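# Move the blue carton from the bookcase to the desk

## Task

Pull the blue carton out of its row in the bookcase and set it down on the desk. Every brown carton must stay exactly where it was, neither moved nor rotated. The robot must not tip over or finish leaning. The carton must rest on the desk on its own, not held there by the robot. At the end, open the gripper and move the robot away from the carton.

## Robot and tools

ROBOT. A wheeled base with a lifting column that carries a head and two six-joint arms, left and right, each ending in a two-finger gripper. Shoulder height S = 0.90 m + column_m. Folded, the robot is 0.73 m long and 0.62 m wide, and its front is 0.40 m ahead of the column. The base drives straight and turns on the spot. It cannot move sideways.

FRAMES. Base frame: origin on the floor under the column, between the drive wheels; x forward, y left, z up. left_hand and right_hand in the results are given in this frame. Each is the point where the fingers meet; the tips reach 8 mm past it. The hand's z axis runs along the fingers and its y axis across the opening. base_odometry is measured from where the base stood at the scene's start. It counts wheel turns, so slip shows up as travel. Heading is positive to the left.

execute_actions(actions, cameras). actions is a list holding one action, or an empty list to just read state and images. An action may have:
- base: exactly one of {"translate_m": d}, a relative straight drive in metres from where the base is now (forward positive, -3 to 3), or {"rotate_rad": d}, a relative turn on the spot in radians (left/counter-clockwise positive, -3.2 to 3.2).
- joints: one dictionary for both arms and the body, keyed by joint name, each value an absolute target. column_m 0 to 0.8 (m). head_tilt_rad -0.61 to 1.308 (positive looks down). left_joint1_rad..left_joint6_rad and right_joint1_rad..right_joint6_rad in radians: joint1 ±2.879, joint2 0 to 3.141, joint3 0 to 3.019, joint4 -1.692 to 1.57, joint5 ±1.57 (swings the hand sideways, positive to the right), joint6 ±2.094 (rolls the hand). left_gripper_m and right_gripper_m are the fingertip gap in metres, 0 (closed) to 0.093.
- speeds: optional top speeds for this action only: translate_m 0.05 to 0.8 m/s, rotate_rad 0.1 to 1 rad/s. They do not slow the arms.
A base move needing more than 8.667 s at its top speed is refused. So is any call with an out-of-range value or an unknown key, and then nothing moves. cameras chooses which images come back: cam_head_left, cam_head_right, cam_left_wrist, cam_right_wrist, nav_camera, or all. Leaving it out, null or ["all"] gives all of them; [] gives none.

ARM GEOMETRY. With left_joint1_rad -1.57 (right: 1.57) and joints 5 and 6 at 0, the arm lies in a vertical plane pointing ahead, 0.23 m to the side of the column. Let a = j2 - 0.35, b = 1.05 + j2 - j3 and c = b - j4. The hand is then about 0.12 + 0.39 sin a + 0.38 cos b + 0.25 cos c m ahead and S + 0.39 cos a - 0.38 sin b - 0.25 sin c m up. At c = 1.57 the fingers point straight down. The real hand usually ends lower and nearer the column than this, by up to 5 cm, or about 12 cm under a heavy load. Trust the reported hand position. An empty hand reaches about 1 m from the shoulder. Near the target, joints may not move for changes under 0.03 rad (0.08 rad for joints 2 and 3). To touch something gently, step about 0.05 rad per call, counted from your last target.

GRIPPER. The fingers are 7 cm long. The gripper body is 10 cm wide. To grip, command an opening smaller than the object; "off_target" is then normal. If the reported opening stays 0.002 m or more above the target, something is held. In this task each finger pad squeezes with only about 13 to 25 N, so lift smoothly and keep the fingers pointing well downward when carrying.

RESULTS. base_status and joint_status say how each motion ended. "done" means within tolerance. For the base it only means the wheels turned the commanded amount. "off_target" means it stopped short and may still be pushing. "contact_stop" (base or column) means it hit something; back off 0.05 m before trying again. "time_out" means an arm was blocked. "joint command not followed" with a "cause:" line means a safety check withheld an arm's targets to prevent a collision. Move the joints involved at least 0.05 rad back, or drive away from the obstacle. To relieve a blocked, pushing arm, send its reported joint positions back as targets. on_its_own lists what moved without being commanded. Other readings: motor_effort (the wheels only; bracket = peak), base_tilt in degrees (forward and right positive), turned_by_wheels against turned_by_imu (a large gap means slip or a collision), wheel_motors_off, and MOTOR HOT or OVER-TEMPERATURE FAULT warnings. After a fault, the arm drops its load.

COLUMN. Lowering stops with contact_stop when a hand or its load touches down. After that it will not go down again until it has gone 0.2 m up. A table top between 0.30 m up and 0.26 m below S can slide over the base housing and hit the column.

OTHER TOOLS. wait(seconds 0 to 10) lets the scene run and returns state and images. zoom_image(camera, region [x0,y0,x1,y1] in pixels, at most 504x504) magnifies the latest image. read_manual(section) returns only licence texts. finished_scene(scene) ends the current scene for good and reports success.

CAMERAS. The head cameras look ahead and down by about head_tilt_rad. The wrist cameras look along the fingers, and the closed fingertips sit at the image centre. nav_camera is on the front of the base, 0.23 m up.

AVOID: dropping or slamming the carton, nudging the brown cartons, tipping the robot, and driving or lowering the column hard into furniture. Never let the two arms strike or press on each other; a hard press ends the run. Limit how long you hold loads, because motors overheat.

Each tool is called after ">>>" as name([rows], argument=value, ...), one row to a line, values as JSON.

## Session

>>> execute_actions(actions=[])

Scene clock: 0.00 s.
base_odometry: x=+0.000 y=+0.000 heading=+0.000 (m, m, rad; odometry frame)
turned_by_wheels: +0.000 (rad since the last result)
turned_by_imu: +0.000 (rad since the last result)
base_tilt: forward=+0.4 right=-1.0 (deg)
base_status: not commanded
joint_positions: column_m=+0.556 head_tilt_rad=+0.867 left_joint1_rad=-1.581 left_joint2_rad=+0.880 left_joint3_rad=+0.399 left_joint4_rad=-0.969 left_joint5_rad=+0.043 left_joint6_rad=-0.060 left_gripper_m=+0.095 right_joint1_rad=+1.598 right_joint2_rad=+0.882 right_joint3_rad=+0.424 right_joint4_rad=-0.895 right_joint5_rad=-0.038 right_joint6_rad=-0.073 right_gripper_m=+0.094
joint_status: not commanded
wheel_motors_off: 0
motor_effort: left_wheel=+2 right_wheel=+1 (%)
left_hand: x=+0.1394 y=+0.2151 z=+1.2606 quat_wxyz=(+0.448, +0.032, -0.894, +0.009) (m; base frame)
right_hand: x=+0.1637 y=-0.2127 z=+1.2425 quat_wxyz=(+0.402, +0.037, -0.914, -0.040) (m; base frame)
pictures: cam_head_left, cam_head_right, cam_left_wrist, cam_right_wrist, nav_camera
Images, in order (width x height): cam_head_left 672x504, cam_head_right 672x504, cam_left_wrist 504x504, cam_right_wrist 504x504, nav_camera 672x504.

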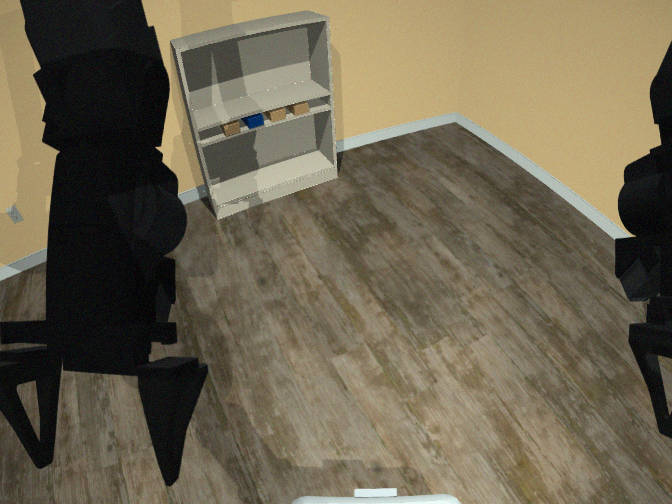

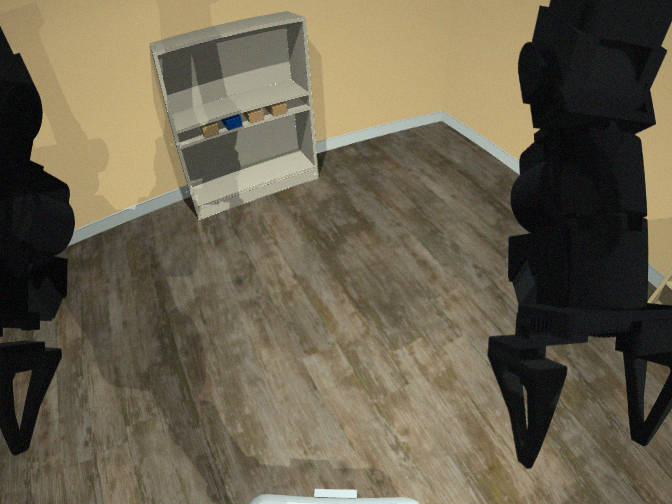

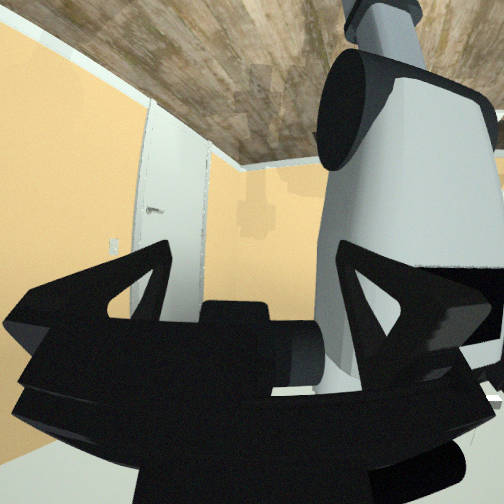

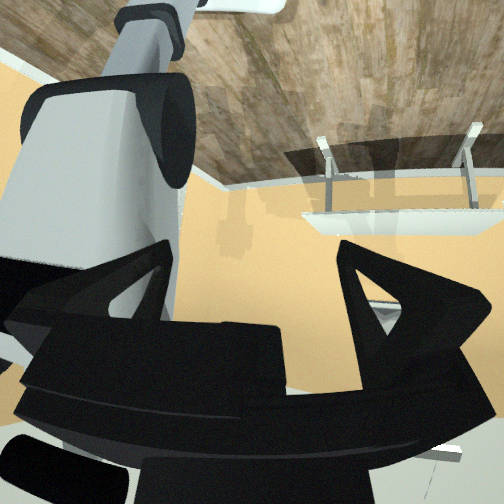

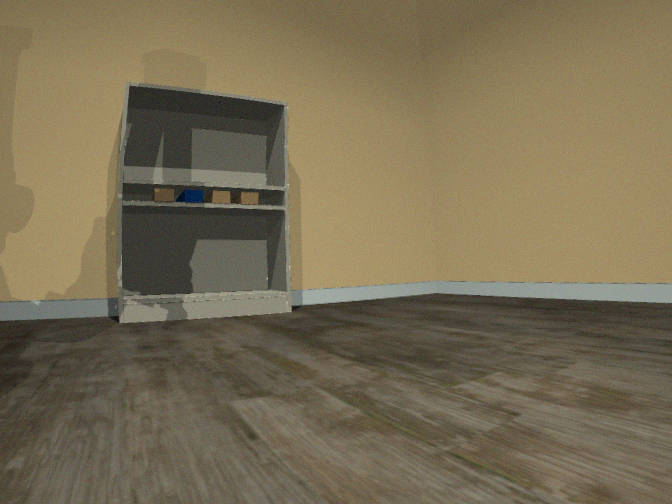

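>>> execute_actions([
  {"base":{"translate_m":0.45},"joints":{"right_joint1_rad":1.57,"right_joint2_rad":2.05,"right_joint3_rad":2.05,"right_joint4_rad":1.05,"right_joint5_rad":0,"right_joint6_rad":0,"head_tilt_rad":0.4}},
], cameras=[])

>>> execute_actions([
  {"base":{"rotate_rad":0.484},"joints":{"column_m":0.05}},
], cameras=[])

>>> execute_actions([
  {"base":{"translate_m":0.5}},
])

Scene clock: 12.03 s.
base_odometry: x=+0.450 y=+0.000 heading=+0.000 (m, m, rad; odometry frame)
turned_by_wheels: +0.000 (rad since the last result)
turned_by_imu: +0.001 (rad since the last result)
base_tilt: forward=+0.4 right=-0.9 (deg)
base_status: done
joint_positions: column_m=+0.556 head_tilt_rad=+0.418 left_joint1_rad=-1.581 left_joint2_rad=+0.880 left_joint3_rad=+0.400 left_joint4_rad=-0.969 left_joint5_rad=+0.043 left_joint6_rad=-0.060 left_gripper_m=+0.095 right_joint1_rad=+1.581 right_joint2_rad=+2.034 right_joint3_rad=+2.046 right_joint4_rad=+1.030 right_joint5_rad=-0.001 right_joint6_rad=-0.012 right_gripper_m=+0.094
joint_status: all done
wheel_motors_off: 0
motor_effort: left_wheel=-1(43) right_wheel=+0(33) (%)
left_hand: x=+0.1400 y=+0.2151 z=+1.2604 quat_wxyz=(+0.447, +0.032, -0.894, +0.009) (m; base frame)
right_hand: x=+0.9470 y=-0.2172 z=+1.0835 quat_wxyz=(-0.705, +0.003, -0.709, -0.002) (m; base frame)
pictures: none
No camera images: the call's "cameras" was empty. Leave "cameras" out to get every camera's image.

Scene clock: 19.10 s.
base_odometry: x=+0.450 y=+0.000 heading=+0.484 (m, m, rad; odometry frame)
turned_by_wheels: +0.484 (rad since the last result)
turned_by_imu: +0.481 (rad since the last result)
base_tilt: forward=+0.3 right=-0.8 (deg)
base_status: done
joint_positions: column_m=+0.050 head_tilt_rad=+0.418 left_joint1_rad=-1.581 left_joint2_rad=+0.880 left_joint3_rad=+0.400 left_joint4_rad=-0.969 left_joint5_rad=+0.043 left_joint6_rad=-0.060 left_gripper_m=+0.095 right_joint1_rad=+1.573 right_joint2_rad=+2.034 right_joint3_rad=+2.046 right_joint4_rad=+1.030 right_joint5_rad=-0.001 right_joint6_rad=-0.012 right_gripper_m=+0.094
joint_status: all done
wheel_motors_off: 0
motor_effort: left_wheel=-2(30) right_wheel=+3(38) (%)
left_hand: x=+0.1400 y=+0.2151 z=+0.7544 quat_wxyz=(+0.447, +0.032, -0.894, +0.009) (m; base frame)
right_hand: x=+0.9470 y=-0.2236 z=+0.5775 quat_wxyz=(-0.705, +0.004, -0.709, +0.003) (m; base frame)
pictures: none
No camera images: the call's "cameras" was empty. Leave "cameras" out to get every camera's image.

Scene clock: 21.50 s.
base_odometry: x=+0.893 y=+0.233 heading=+0.484 (m, m, rad; odometry frame)
turned_by_wheels: +0.001 (rad since the last result)
turned_by_imu: +0.002 (rad since the last result)
base_tilt: forward=+0.3 right=-0.8 (deg)
base_status: done
joint_positions: column_m=+0.050 head_tilt_rad=+0.418 left_joint1_rad=-1.581 left_joint2_rad=+0.880 left_joint3_rad=+0.401 left_joint4_rad=-0.969 left_joint5_rad=+0.043 left_joint6_rad=-0.060 left_gripper_m=+0.095 right_joint1_rad=+1.573 right_joint2_rad=+2.034 right_joint3_rad=+2.044 right_joint4_rad=+1.030 right_joint5_rad=-0.001 right_joint6_rad=-0.012 right_gripper_m=+0.094
joint_status: not commanded
wheel_motors_off: 0
motor_effort: left_wheel=+1(36) right_wheel=-1(52) (%)
left_hand: x=+0.1406 y=+0.2150 z=+0.7542 quat_wxyz=(+0.447, +0.032, -0.894, +0.009) (m; base frame)
right_hand: x=+0.9462 y=-0.2236 z=+0.5765 quat_wxyz=(-0.705, +0.004, -0.710, +0.003) (m; base frame)
pictures: cam_head_left, cam_head_right, cam_left_wrist, cam_right_wrist, nav_camera
camera_calibration (this result's frames):
cam_head_left: T_world_to_cam=[[0.0501957, -0.998149, -0.0343441, 0.0836447], [-0.320841, 0.0164491, -0.94699, 0.9901], [0.945802, 0.0585539, -0.319421, 0.21273], [0, 0, 0, 1]] pos_world=[0.112266, 0.0547475, 1.00844]
cam_head_right: T_world_to_cam=[[0.0456861, -0.998763, -0.0196268, -0.0450642], [-0.309266, 0.00454085, -0.950965, 0.995811], [0.949878, 0.0495158, -0.308676, 0.203381], [0, 0, 0, 1]] pos_world=[0.116842, -0.0596009, 1.00888]
cam_left_wrist: T_world_to_cam=[[0.0690288, -0.997379, -0.0216687, 0.221479], [-0.0266044, -0.0235532, 0.999369, -0.741758], [-0.99726, -0.0684087, -0.0281605, 0.300108], [0, 0, 0, 1]] pos_world=[0.264263, 0.223957, 0.754539]
cam_right_wrist: T_world_to_cam=[[0.0105494, -0.999793, 0.0173847, -0.244496], [-0.591325, -0.0202575, -0.806179, 1.02645], [0.806364, -0.00177529, -0.591417, -0.296165], [0, 0, 0, 1]] pos_world=[0.848365, -0.224178, 0.656598]
Images, in order (width x height): cam_head_left 672x504, cam_head_right 672x504, cam_left_wrist 504x504, cam_right_wrist 504x504, nav_camera 672x504.

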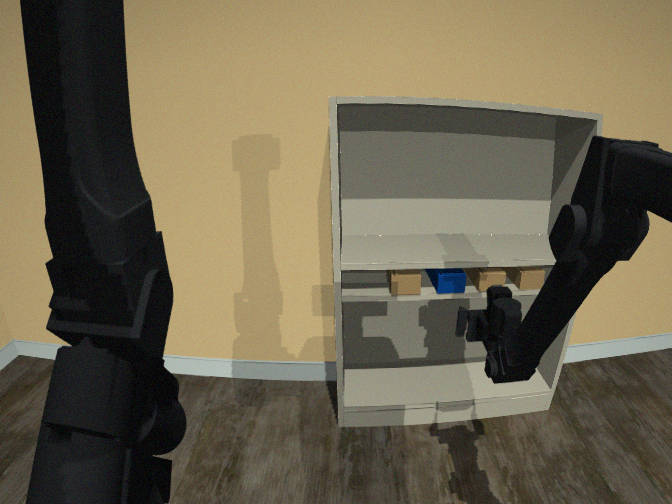

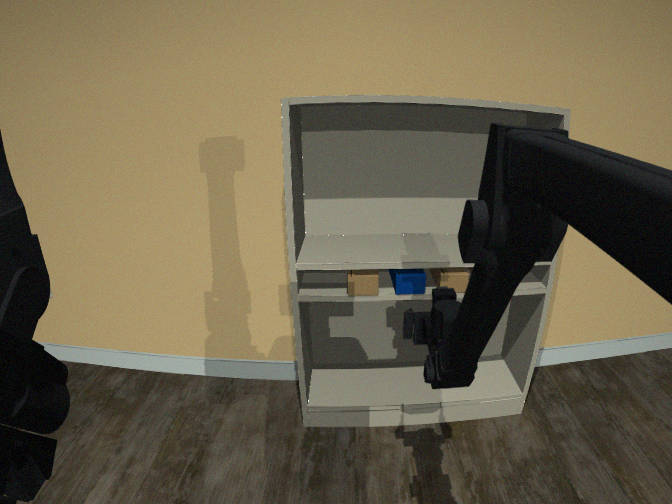

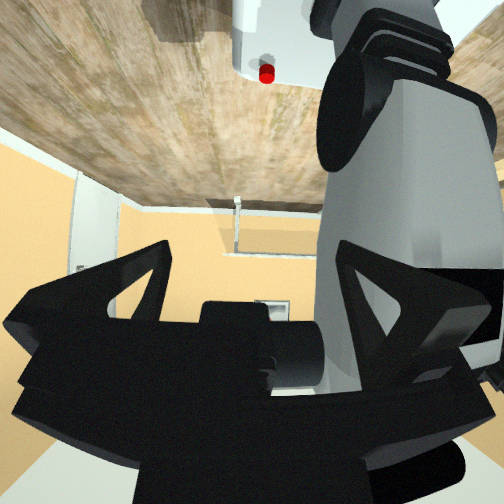

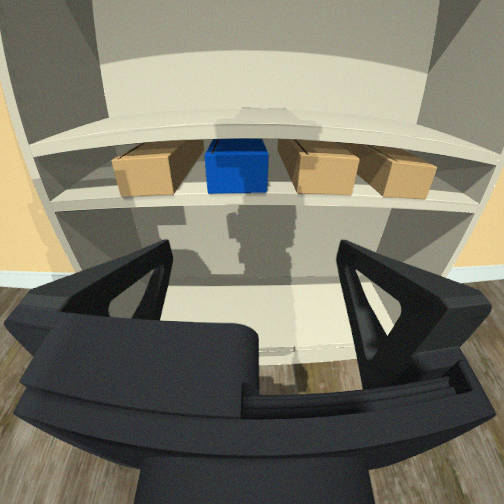

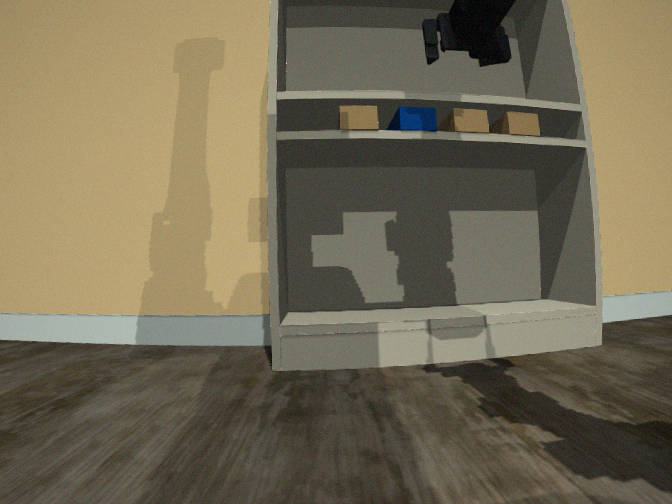

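>>> execute_actions([
  {"base":{"rotate_rad":0.022},"joints":{"column_m":0.015}},
], cameras=[])

>>> execute_actions([
  {"base":{"translate_m":0.15},"speeds":{"translate_m":0.2}},
], cameras=["cam_right_wrist","nav_camera","cam_head_left"])

Scene clock: 31.73 s.
base_odometry: x=+0.893 y=+0.233 heading=+0.505 (m, m, rad; odometry frame)
turned_by_wheels: +0.021 (rad since the last result)
turned_by_imu: +0.021 (rad since the last result)
base_tilt: forward=+0.5 right=-0.8 (deg)
base_status: done
joint_positions: column_m=+0.015 head_tilt_rad=+0.418 left_joint1_rad=-1.581 left_joint2_rad=+0.880 left_joint3_rad=+0.401 left_joint4_rad=-0.969 left_joint5_rad=+0.043 left_joint6_rad=-0.060 left_gripper_m=+0.095 right_joint1_rad=+1.573 right_joint2_rad=+2.034 right_joint3_rad=+2.044 right_joint4_rad=+1.030 right_joint5_rad=-0.001 right_joint6_rad=-0.012 right_gripper_m=+0.094
joint_status: all done
wheel_motors_off: 0
motor_effort: left_wheel=-2(29) right_wheel=+3(41) (%)
left_hand: x=+0.1404 y=+0.2151 z=+0.7192 quat_wxyz=(+0.447, +0.032, -0.894, +0.009) (m; base frame)
right_hand: x=+0.9462 y=-0.2234 z=+0.5414 quat_wxyz=(-0.705, +0.004, -0.710, +0.003) (m; base frame)
pictures: none
No camera images: the call's "cameras" was empty. Leave "cameras" out to get every camera's image.

Scene clock: 33.27 s.
base_odometry: x=+1.024 y=+0.305 heading=+0.506 (m, m, rad; odometry frame)
turned_by_wheels: +0.001 (rad since the last result)
turned_by_imu: +0.001 (rad since the last result)
base_tilt: forward=+0.3 right=-0.9 (deg)
base_status: done
joint_positions: column_m=+0.015 head_tilt_rad=+0.418 left_joint1_rad=-1.581 left_joint2_rad=+0.880 left_joint3_rad=+0.400 left_joint4_rad=-0.969 left_joint5_rad=+0.043 left_joint6_rad=-0.060 left_gripper_m=+0.095 right_joint1_rad=+1.573 right_joint2_rad=+2.034 right_joint3_rad=+2.043 right_joint4_rad=+1.030 right_joint5_rad=-0.001 right_joint6_rad=-0.012 right_gripper_m=+0.094
joint_status: not commanded
wheel_motors_off: 0
motor_effort: left_wheel=+0(38) right_wheel=-1(36) (%)
left_hand: x=+0.1399 y=+0.2151 z=+0.7194 quat_wxyz=(+0.447, +0.032, -0.894, +0.009) (m; base frame)
right_hand: x=+0.9459 y=-0.2234 z=+0.5409 quat_wxyz=(-0.704, +0.004, -0.710, +0.003) (m; base frame)
pictures: cam_head_left, cam_right_wrist, nav_camera
camera_calibration (this result's frames):
cam_head_left: T_world_to_cam=[[0.0501958, -0.998149, -0.034344, 0.0824419], [-0.320839, 0.0164491, -0.946991, 0.956936], [0.945803, 0.0585539, -0.319419, 0.201541], [0, 0, 0, 1]] pos_world=[0.112266, 0.0547475, 0.973418]
cam_right_wrist: T_world_to_cam=[[0.0107622, -0.999797, 0.0170436, -0.243602], [-0.592244, -0.0201067, -0.805508, 0.998137], [0.805687, -0.00142489, -0.59234, -0.31565], [0, 0, 0, 1]] pos_world=[0.848077, -0.223933, 0.621186]
Images, in order (width x height): cam_head_left 672x504, cam_right_wrist 504x504, nav_camera 672x504.

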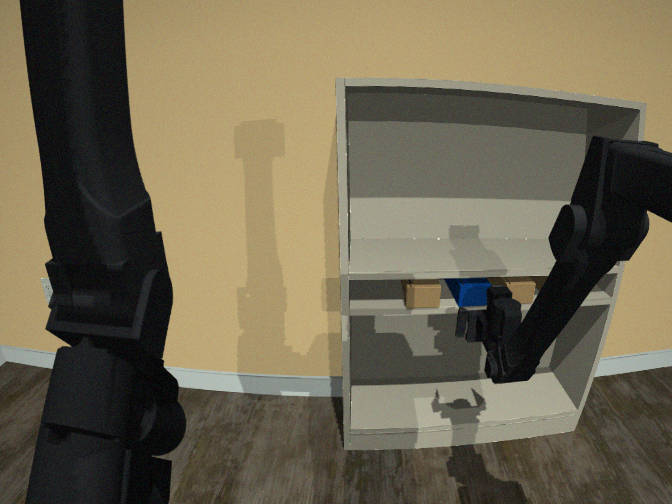

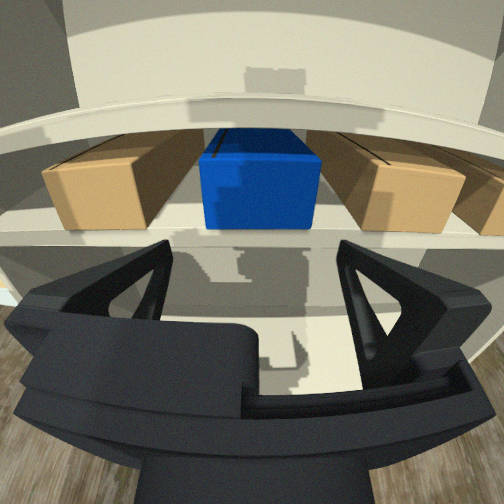

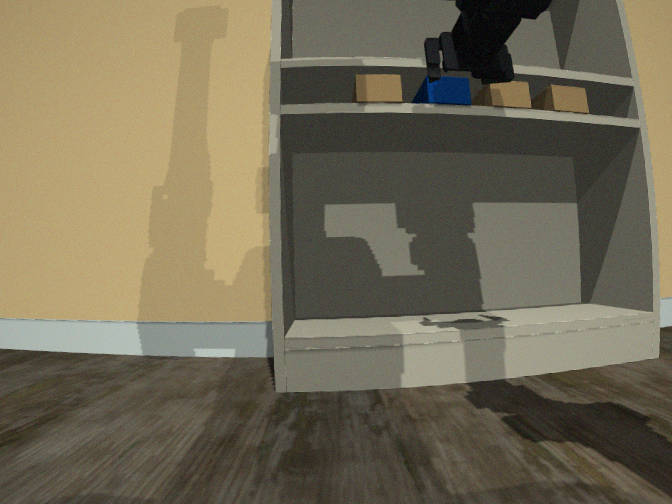

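>>> execute_actions([
  {"base":{"translate_m":0.03},"speeds":{"translate_m":0.05},"joints":{"column_m":0.031}},
], cameras=["cam_right_wrist","nav_camera"])

Scene clock: 39.40 s.
base_odometry: x=+1.050 y=+0.320 heading=+0.506 (m, m, rad; odometry frame)
turned_by_wheels: +0.000 (rad since the last result)
turned_by_imu: +0.001 (rad since the last result)
base_tilt: forward=+0.4 right=-0.7 (deg)
base_status: done
joint_positions: column_m=+0.031 head_tilt_rad=+0.418 left_joint1_rad=-1.581 left_joint2_rad=+0.880 left_joint3_rad=+0.400 left_joint4_rad=-0.969 left_joint5_rad=+0.043 left_joint6_rad=-0.060 left_gripper_m=+0.095 right_joint1_rad=+1.573 right_joint2_rad=+2.035 right_joint3_rad=+2.042 right_joint4_rad=+1.030 right_joint5_rad=-0.001 right_joint6_rad=-0.012 right_gripper_m=+0.094
joint_status: all done
wheel_motors_off: 0
motor_effort: left_wheel=+0(31) right_wheel=+0(32) (%)
left_hand: x=+0.1399 y=+0.2151 z=+0.7353 quat_wxyz=(+0.447, +0.032, -0.894, +0.009) (m; base frame)
right_hand: x=+0.9453 y=-0.2234 z=+0.5560 quat_wxyz=(-0.704, +0.004, -0.710, +0.003) (m; base frame)
pictures: cam_right_wrist, nav_camera
camera_calibration (this result's frames):
cam_right_wrist: T_world_to_cam=[[0.0107917, -0.999797, 0.0170291, -0.243872], [-0.593472, -0.0201104, -0.804603, 1.01062], [0.804782, -0.00142327, -0.593569, -0.304764], [0, 0, 0, 1]] pos_world=[0.847677, -0.223932, 0.636405]
Images, in order (width x height): cam_right_wrist 504x504, nav_camera 672x504.

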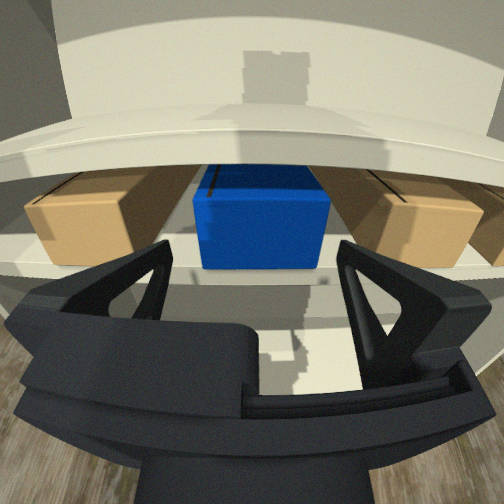

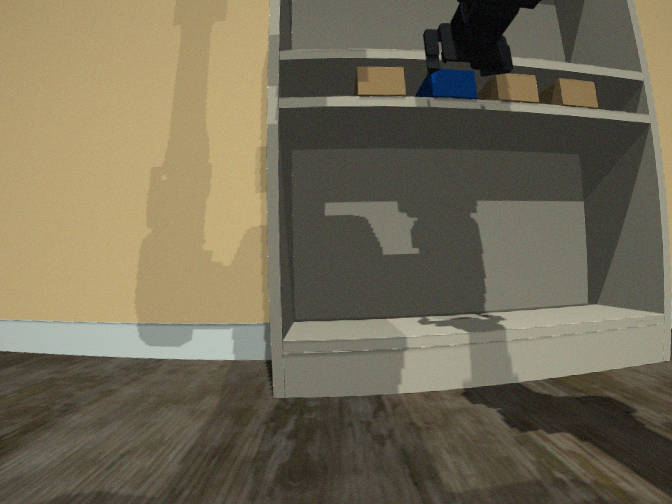

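>>> execute_actions([
  {"base":{"rotate_rad":-0.004},"joints":{"column_m":0.024}},
], cameras=[])

>>> execute_actions([
  {"base":{"translate_m":0.025},"speeds":{"translate_m":0.05}},
], cameras=["cam_right_wrist"])

Scene clock: 43.13 s.
base_odometry: x=+1.050 y=+0.320 heading=+0.503 (m, m, rad; odometry frame)
turned_by_wheels: -0.003 (rad since the last result)
turned_by_imu: -0.003 (rad since the last result)
base_tilt: forward=+0.4 right=-0.9 (deg)
base_status: done
joint_positions: column_m=+0.024 head_tilt_rad=+0.418 left_joint1_rad=-1.581 left_joint2_rad=+0.880 left_joint3_rad=+0.400 left_joint4_rad=-0.969 left_joint5_rad=+0.043 left_joint6_rad=-0.060 left_gripper_m=+0.095 right_joint1_rad=+1.572 right_joint2_rad=+2.035 right_joint3_rad=+2.042 right_joint4_rad=+1.031 right_joint5_rad=-0.001 right_joint6_rad=-0.012 right_gripper_m=+0.094
joint_status: all done
wheel_motors_off: 0
motor_effort: left_wheel=+1(26) right_wheel=-1(32) (%)
left_hand: x=+0.1399 y=+0.2151 z=+0.7284 quat_wxyz=(+0.447, +0.032, -0.894, +0.009) (m; base frame)
right_hand: x=+0.9453 y=-0.2248 z=+0.5492 quat_wxyz=(-0.704, +0.004, -0.710, +0.004) (m; base frame)
pictures: none
No camera images: the call's "cameras" was empty. Leave "cameras" out to get every camera's image.

Scene clock: 44.13 s.
base_odometry: x=+1.072 y=+0.332 heading=+0.502 (m, m, rad; odometry frame)
turned_by_wheels: -0.001 (rad since the last result)
turned_by_imu: -0.001 (rad since the last result)
base_tilt: forward=+0.4 right=-0.9 (deg)
base_status: done
joint_positions: column_m=+0.024 head_tilt_rad=+0.418 left_joint1_rad=-1.581 left_joint2_rad=+0.879 left_joint3_rad=+0.399 left_joint4_rad=-0.969 left_joint5_rad=+0.043 left_joint6_rad=-0.060 left_gripper_m=+0.095 right_joint1_rad=+1.572 right_joint2_rad=+2.035 right_joint3_rad=+2.042 right_joint4_rad=+1.031 right_joint5_rad=-0.001 right_joint6_rad=-0.012 right_gripper_m=+0.094
joint_status: not commanded
wheel_motors_off: 0
motor_effort: left_wheel=-1(30) right_wheel=+1(34) (%)
left_hand: x=+0.1398 y=+0.2151 z=+0.7285 quat_wxyz=(+0.447, +0.032, -0.894, +0.009) (m; base frame)
right_hand: x=+0.9453 y=-0.2248 z=+0.5492 quat_wxyz=(-0.704, +0.004, -0.710, +0.004) (m; base frame)
pictures: cam_right_wrist
camera_calibration (this result's frames):
cam_right_wrist: T_world_to_cam=[[0.00983087, -0.999777, 0.0186842, -0.2452], [-0.593185, -0.0208732, -0.804796, 1.00479], [0.805006, -0.00317137, -0.593258, -0.309577], [0, 0, 0, 1]] pos_world=[0.847647, -0.225154, 0.629573]
Images, in order (width x height): cam_right_wrist 504x504.

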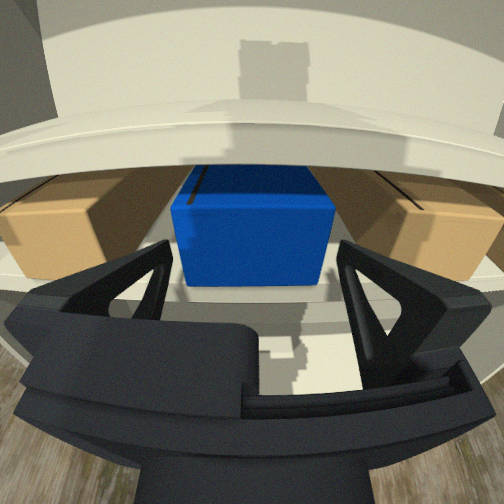

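Centred; inserting the fingers.

>>> execute_actions([
  {"base":{"translate_m":0.038},"speeds":{"translate_m":0.05}},
], cameras=["cam_right_wrist","cam_head_left"])

Scene clock: 47.43 s.
base_odometry: x=+1.106 y=+0.350 heading=+0.501 (m, m, rad; odometry frame)
turned_by_wheels: -0.001 (rad since the last result)
turned_by_imu: +0.000 (rad since the last result)
base_tilt: forward=+0.4 right=-0.9 (deg)
base_status: done
joint_positions: column_m=+0.024 head_tilt_rad=+0.418 left_joint1_rad=-1.581 left_joint2_rad=+0.879 left_joint3_rad=+0.399 left_joint4_rad=-0.969 left_joint5_rad=+0.043 left_joint6_rad=-0.060 left_gripper_m=+0.095 right_joint1_rad=+1.572 right_joint2_rad=+2.035 right_joint3_rad=+2.042 right_joint4_rad=+1.031 right_joint5_rad=-0.001 right_joint6_rad=-0.012 right_gripper_m=+0.094
joint_status: not commanded
wheel_motors_off: 0
motor_effort: left_wheel=-1(29) right_wheel=+0(42) (%)
left_hand: x=+0.1395 y=+0.2151 z=+0.7286 quat_wxyz=(+0.447, +0.032, -0.894, +0.009) (m; base frame)
right_hand: x=+0.9453 y=-0.2248 z=+0.5492 quat_wxyz=(-0.704, +0.004, -0.710, +0.004) (m; base frame)
pictures: cam_head_left, cam_right_wrist
camera_calibration (this result's frames):
cam_head_left: T_world_to_cam=[[0.0501983, -0.998149, -0.0343404, 0.0827471], [-0.32077, 0.0164491, -0.947014, 0.965477], [0.945826, 0.0585539, -0.319351, 0.204345], [0, 0, 0, 1]] pos_world=[0.112268, 0.0547475, 0.98242]
cam_right_wrist: T_world_to_cam=[[0.00983087, -0.999777, 0.0186842, -0.2452], [-0.593185, -0.0208732, -0.804796, 1.00479], [0.805006, -0.00317137, -0.593258, -0.309577], [0, 0, 0, 1]] pos_world=[0.847647, -0.225154, 0.629573]
Images, in order (width x height): cam_head_left 672x504, cam_right_wrist 504x504.

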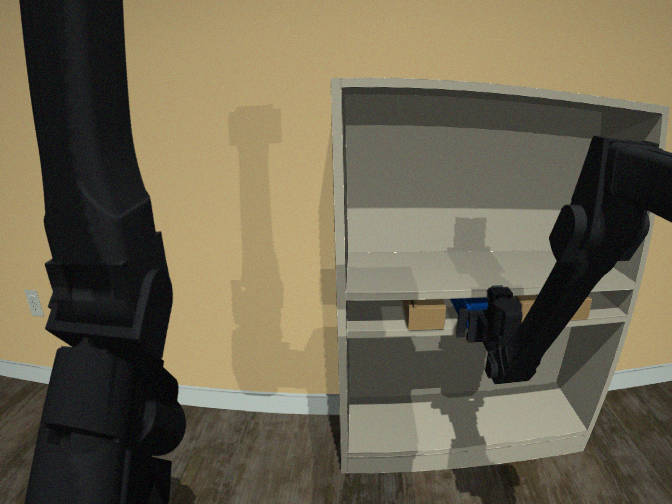

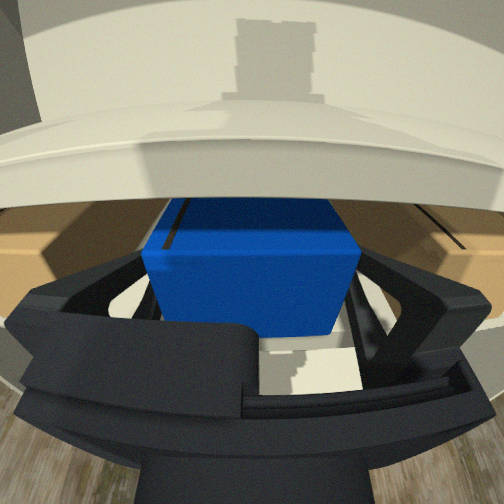

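>>> execute_actions([
  {"joints":{"right_gripper_m":0.05}},
], cameras=[])

>>> execute_actions([
  {"base":{"translate_m":-0.1},"speeds":{"translate_m":0.05}},
], cameras=["cam_right_wrist","cam_head_left","nav_camera"])

Scene clock: 55.93 s.
base_odometry: x=+1.106 y=+0.350 heading=+0.501 (m, m, rad; odometry frame)
turned_by_wheels: +0.000 (rad since the last result)
turned_by_imu: +0.001 (rad since the last result)
base_tilt: forward=+0.5 right=-0.9 (deg)
base_status: not commanded
joint_positions: column_m=+0.024 head_tilt_rad=+0.418 left_joint1_rad=-1.581 left_joint2_rad=+0.879 left_joint3_rad=+0.399 left_joint4_rad=-0.969 left_joint5_rad=+0.043 left_joint6_rad=-0.060 left_gripper_m=+0.095 right_joint1_rad=+1.572 right_joint2_rad=+2.035 right_joint3_rad=+2.042 right_joint4_rad=+1.031 right_joint5_rad=-0.001 right_joint6_rad=-0.011 right_gripper_m=+0.085
joint_status: right_gripper_m off_target (ended at +0.085, target +0.050)
wheel_motors_off: 0
motor_effort: left_wheel=+0(0) right_wheel=+1(2) (%)
left_hand: x=+0.1395 y=+0.2151 z=+0.7286 quat_wxyz=(+0.447, +0.032, -0.894, +0.009) (m; base frame)
right_hand: x=+0.9453 y=-0.2248 z=+0.5492 quat_wxyz=(-0.704, +0.004, -0.710, +0.003) (m; base frame)
pictures: none
No camera images: the call's "cameras" was empty. Leave "cameras" out to get every camera's image.

Scene clock: 58.43 s.
base_odometry: x=+1.018 y=+0.302 heading=+0.502 (m, m, rad; odometry frame)
turned_by_wheels: +0.001 (rad since the last result)
turned_by_imu: +0.001 (rad since the last result)
base_tilt: forward=+0.3 right=-0.9 (deg)
base_status: done
joint_positions: column_m=+0.024 head_tilt_rad=+0.418 left_joint1_rad=-1.581 left_joint2_rad=+0.879 left_joint3_rad=+0.397 left_joint4_rad=-0.969 left_joint5_rad=+0.043 left_joint6_rad=-0.060 left_gripper_m=+0.095 right_joint1_rad=+1.572 right_joint2_rad=+2.035 right_joint3_rad=+2.041 right_joint4_rad=+1.031 right_joint5_rad=-0.001 right_joint6_rad=-0.011 right_gripper_m=+0.085
joint_status: not commanded
wheel_motors_off: 0
motor_effort: left_wheel=+1(30) right_wheel=+0(34) (%)
left_hand: x=+0.1388 y=+0.2151 z=+0.7289 quat_wxyz=(+0.448, +0.032, -0.894, +0.009) (m; base frame)
right_hand: x=+0.9452 y=-0.2248 z=+0.5491 quat_wxyz=(-0.704, +0.004, -0.710, +0.003) (m; base frame)
pictures: cam_head_left, cam_right_wrist, nav_camera
camera_calibration (this result's frames):
cam_head_left: T_world_to_cam=[[0.0501983, -0.998149, -0.0343404, 0.0827471], [-0.32077, 0.0164491, -0.947014, 0.965477], [0.945826, 0.0585539, -0.319351, 0.204345], [0, 0, 0, 1]] pos_world=[0.112268, 0.0547475, 0.98242]
cam_right_wrist: T_world_to_cam=[[0.0098239, -0.999791, 0.0179215, -0.244775], [-0.593185, -0.020255, -0.804811, 1.0048], [0.805006, -0.00272438, -0.593261, -0.309417], [0, 0, 0, 1]] pos_world=[0.847522, -0.225215, 0.629499]
Images, in order (width x height): cam_head_left 672x504, cam_right_wrist 504x504, nav_camera 672x504.

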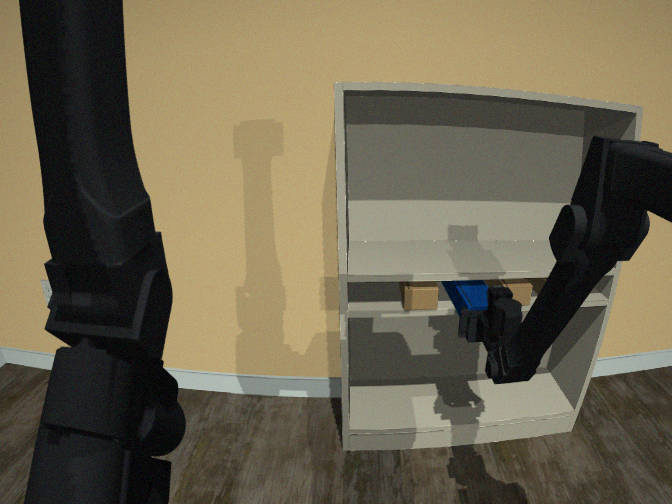

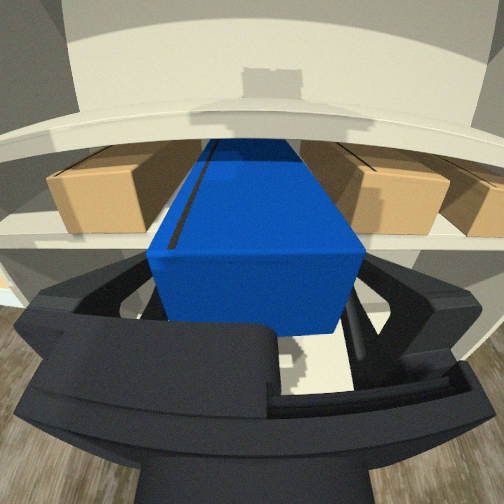

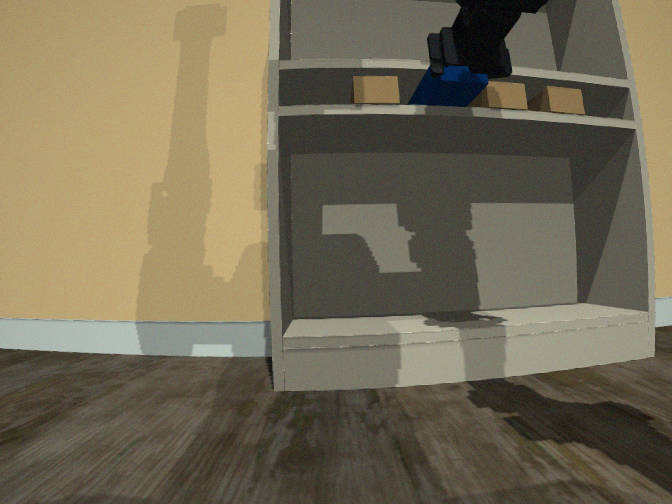

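>>> execute_actions([
  {"joints":{"right_gripper_m":0.093}},
], cameras=[])

>>> execute_actions([
  {"base":{"translate_m":-0.08},"speeds":{"translate_m":0.1}},
], cameras=[])

>>> execute_actions([
  {"joints":{"right_joint2_rad":1.45,"right_joint3_rad":1.3,"right_joint4_rad":0.2,"column_m":0.04}},
], cameras=["cam_right_wrist","cam_head_left"])

Scene clock: 67.13 s.
base_odometry: x=+1.018 y=+0.302 heading=+0.502 (m, m, rad; odometry frame)
turned_by_wheels: +0.000 (rad since the last result)
turned_by_imu: +0.001 (rad since the last result)
base_tilt: forward=+0.4 right=-1.0 (deg)
base_status: not commanded
joint_positions: column_m=+0.024 head_tilt_rad=+0.418 left_joint1_rad=-1.581 left_joint2_rad=+0.879 left_joint3_rad=+0.397 left_joint4_rad=-0.969 left_joint5_rad=+0.043 left_joint6_rad=-0.060 left_gripper_m=+0.095 right_joint1_rad=+1.572 right_joint2_rad=+2.035 right_joint3_rad=+2.041 right_joint4_rad=+1.031 right_joint5_rad=-0.001 right_joint6_rad=-0.011 right_gripper_m=+0.093
joint_status: all done
wheel_motors_off: 0
motor_effort: left_wheel=-1(0) right_wheel=-1(0) (%)
left_hand: x=+0.1388 y=+0.2151 z=+0.7289 quat_wxyz=(+0.448, +0.032, -0.894, +0.009) (m; base frame)
right_hand: x=+0.9452 y=-0.2248 z=+0.5491 quat_wxyz=(-0.704, +0.004, -0.710, +0.003) (m; base frame)
pictures: none
No camera images: the call's "cameras" was empty. Leave "cameras" out to get every camera's image.

Scene clock: 68.53 s.
base_odometry: x=+0.948 y=+0.264 heading=+0.502 (m, m, rad; odometry frame)
turned_by_wheels: +0.000 (rad since the last result)
turned_by_imu: +0.000 (rad since the last result)
base_tilt: forward=+0.3 right=-0.8 (deg)
base_status: done
joint_positions: column_m=+0.024 head_tilt_rad=+0.418 left_joint1_rad=-1.581 left_joint2_rad=+0.879 left_joint3_rad=+0.397 left_joint4_rad=-0.969 left_joint5_rad=+0.043 left_joint6_rad=-0.060 left_gripper_m=+0.095 right_joint1_rad=+1.572 right_joint2_rad=+2.035 right_joint3_rad=+2.041 right_joint4_rad=+1.031 right_joint5_rad=-0.001 right_joint6_rad=-0.011 right_gripper_m=+0.093
joint_status: not commanded
wheel_motors_off: 0
motor_effort: left_wheel=+0(22) right_wheel=-1(48) (%)
left_hand: x=+0.1389 y=+0.2151 z=+0.7289 quat_wxyz=(+0.448, +0.032, -0.894, +0.009) (m; base frame)
right_hand: x=+0.9452 y=-0.2248 z=+0.5491 quat_wxyz=(-0.704, +0.004, -0.710, +0.003) (m; base frame)
pictures: none
No camera images: the call's "cameras" was empty. Leave "cameras" out to get every camera's image.

Scene clock: 70.10 s.
base_odometry: x=+0.948 y=+0.264 heading=+0.502 (m, m, rad; odometry frame)
turned_by_wheels: +0.000 (rad since the last result)
turned_by_imu: +0.000 (rad since the last result)
base_tilt: forward=+0.4 right=-1.0 (deg)
base_status: not commanded
joint_positions: column_m=+0.040 head_tilt_rad=+0.418 left_joint1_rad=-1.581 left_joint2_rad=+0.879 left_joint3_rad=+0.397 left_joint4_rad=-0.969 left_joint5_rad=+0.043 left_joint6_rad=-0.060 left_gripper_m=+0.095 right_joint1_rad=+1.572 right_joint2_rad=+1.443 right_joint3_rad=+1.287 right_joint4_rad=+0.204 right_joint5_rad=-0.001 right_joint6_rad=-0.011 right_gripper_m=+0.093
joint_status: all done
wheel_motors_off: 0
motor_effort: left_wheel=-2(2) right_wheel=-2(2) (%)
left_hand: x=+0.1389 y=+0.2151 z=+0.7448 quat_wxyz=(+0.448, +0.032, -0.894, +0.009) (m; base frame)
right_hand: x=+0.7365 y=-0.2249 z=+0.5544 quat_wxyz=(-0.282, +0.005, -0.959, +0.001) (m; base frame)
pictures: cam_head_left, cam_right_wrist
camera_calibration (this result's frames):
cam_head_left: T_world_to_cam=[[0.0501986, -0.998149, -0.03434, 0.0832921], [-0.320763, 0.0164491, -0.947017, 0.980521], [0.945828, 0.0585539, -0.319344, 0.20941], [0, 0, 0, 1]] pos_world=[0.112268, 0.0547475, 0.998304]
cam_right_wrist: T_world_to_cam=[[0.0210754, -0.999777, 0.00164187, -0.242147], [-0.998307, -0.0209553, 0.0542562, 0.707175], [-0.0542096, -0.00278256, -0.998526, 0.719197], [0, 0, 0, 1]] pos_world=[0.750068, -0.225273, 0.680166]
Images, in order (width x height): cam_head_left 672x504, cam_right_wrist 504x504.

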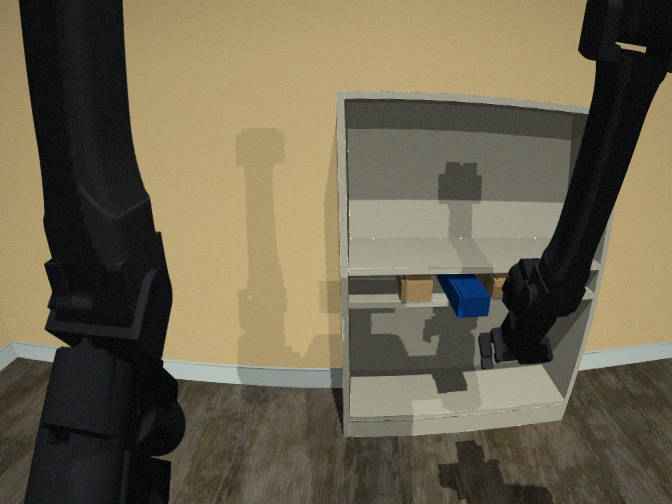

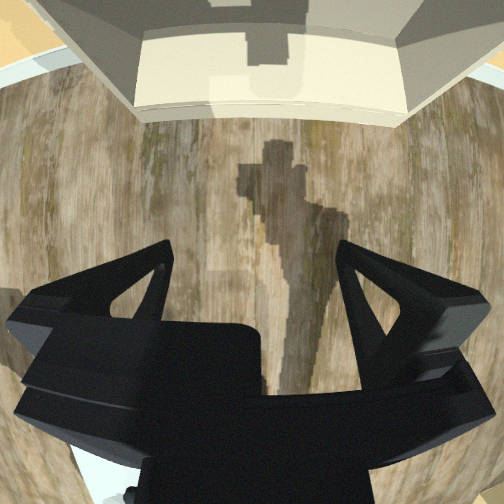

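Carton front is at about x=1.0; advancing to just short of it.

>>> execute_actions([
  {"base":{"translate_m":0.235},"speeds":{"translate_m":0.15},"joints":{"column_m":0.034}},
], cameras=["cam_right_wrist","nav_camera"])

Scene clock: 73.90 s.
base_odometry: x=+1.154 y=+0.377 heading=+0.501 (m, m, rad; odometry frame)
turned_by_wheels: -0.001 (rad since the last result)
turned_by_imu: +0.000 (rad since the last result)
base_tilt: forward=+0.4 right=-0.9 (deg)
base_status: done
joint_positions: column_m=+0.034 head_tilt_rad=+0.418 left_joint1_rad=-1.581 left_joint2_rad=+0.878 left_joint3_rad=+0.399 left_joint4_rad=-0.969 left_joint5_rad=+0.043 left_joint6_rad=-0.060 left_gripper_m=+0.095 right_joint1_rad=+1.572 right_joint2_rad=+1.443 right_joint3_rad=+1.288 right_joint4_rad=+0.204 right_joint5_rad=-0.001 right_joint6_rad=-0.011 right_gripper_m=+0.093
joint_status: all done
wheel_motors_off: 0
motor_effort: left_wheel=-1(31) right_wheel=+2(58) (%)
left_hand: x=+0.1396 y=+0.2151 z=+0.7387 quat_wxyz=(+0.447, +0.032, -0.894, +0.009) (m; base frame)
right_hand: x=+0.7371 y=-0.2249 z=+0.5489 quat_wxyz=(-0.283, +0.005, -0.959, +0.001) (m; base frame)
pictures: cam_right_wrist, nav_camera
camera_calibration (this result's frames):
cam_right_wrist: T_world_to_cam=[[0.0210728, -0.999777, 0.00166556, -0.242163], [-0.998369, -0.0209546, 0.0531136, 0.708792], [-0.0530668, -0.0027821, -0.998587, 0.712885], [0, 0, 0, 1]] pos_world=[0.750569, -0.225273, 0.674634]
Images, in order (width x height): cam_right_wrist 504x504, nav_camera 672x504.

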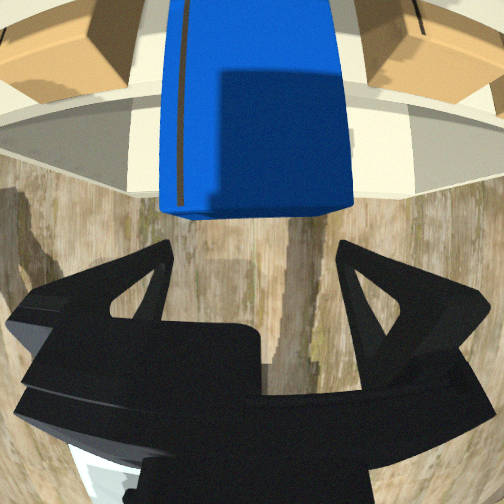

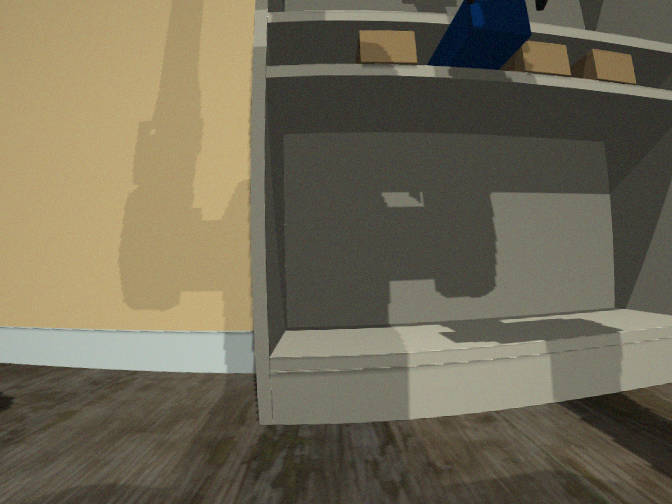

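>>> execute_actions([
  {"base":{"translate_m":0.105},"speeds":{"translate_m":0.05}},
], cameras=["cam_right_wrist","cam_head_left"])

Scene clock: 78.87 s.
base_odometry: x=+1.246 y=+0.427 heading=+0.500 (m, m, rad; odometry frame)
turned_by_wheels: -0.001 (rad since the last result)
turned_by_imu: +0.000 (rad since the last result)
base_tilt: forward=+0.5 right=-0.9 (deg)
base_status: done
joint_positions: column_m=+0.034 head_tilt_rad=+0.418 left_joint1_rad=-1.581 left_joint2_rad=+0.878 left_joint3_rad=+0.400 left_joint4_rad=-0.969 left_joint5_rad=+0.043 left_joint6_rad=-0.060 left_gripper_m=+0.095 right_joint1_rad=+1.572 right_joint2_rad=+1.443 right_joint3_rad=+1.288 right_joint4_rad=+0.204 right_joint5_rad=-0.001 right_joint6_rad=-0.011 right_gripper_m=+0.093
joint_status: not commanded
wheel_motors_off: 0
motor_effort: left_wheel=-1(31) right_wheel=+0(40) (%)
left_hand: x=+0.1402 y=+0.2151 z=+0.7385 quat_wxyz=(+0.446, +0.032, -0.894, +0.009) (m; base frame)
right_hand: x=+0.7374 y=-0.2249 z=+0.5490 quat_wxyz=(-0.283, +0.005, -0.959, +0.001) (m; base frame)
pictures: cam_head_left, cam_right_wrist
camera_calibration (this result's frames):
cam_head_left: T_world_to_cam=[[0.0501986, -0.998149, -0.0343398, 0.0830909], [-0.320761, 0.0164491, -0.947017, 0.974976], [0.945829, 0.0585539, -0.319341, 0.207537], [0, 0, 0, 1]] pos_world=[0.112268, 0.0547475, 0.992448]
cam_right_wrist: T_world_to_cam=[[0.0210719, -0.999777, 0.00167346, -0.242171], [-0.998389, -0.0209544, 0.0527328, 0.709225], [-0.0526859, -0.00278194, -0.998607, 0.712729], [0, 0, 0, 1]] pos_world=[0.750736, -0.225273, 0.674743]
Images, in order (width x height): cam_head_left 672x504, cam_right_wrist 504x504.

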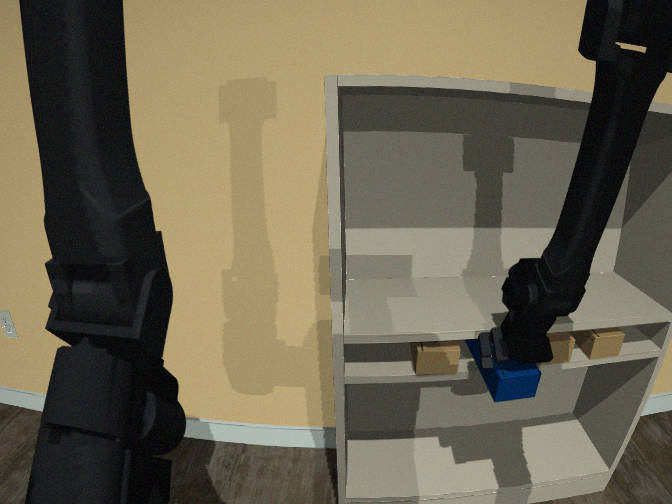

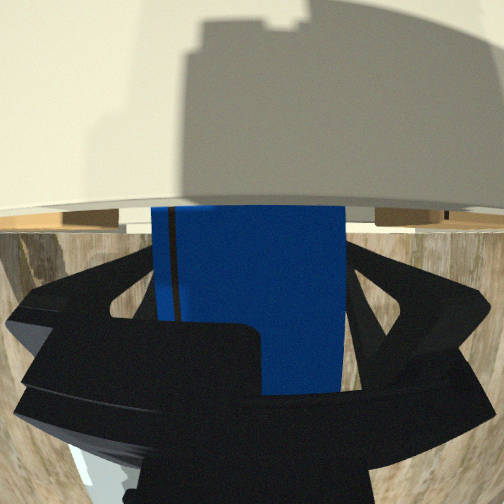

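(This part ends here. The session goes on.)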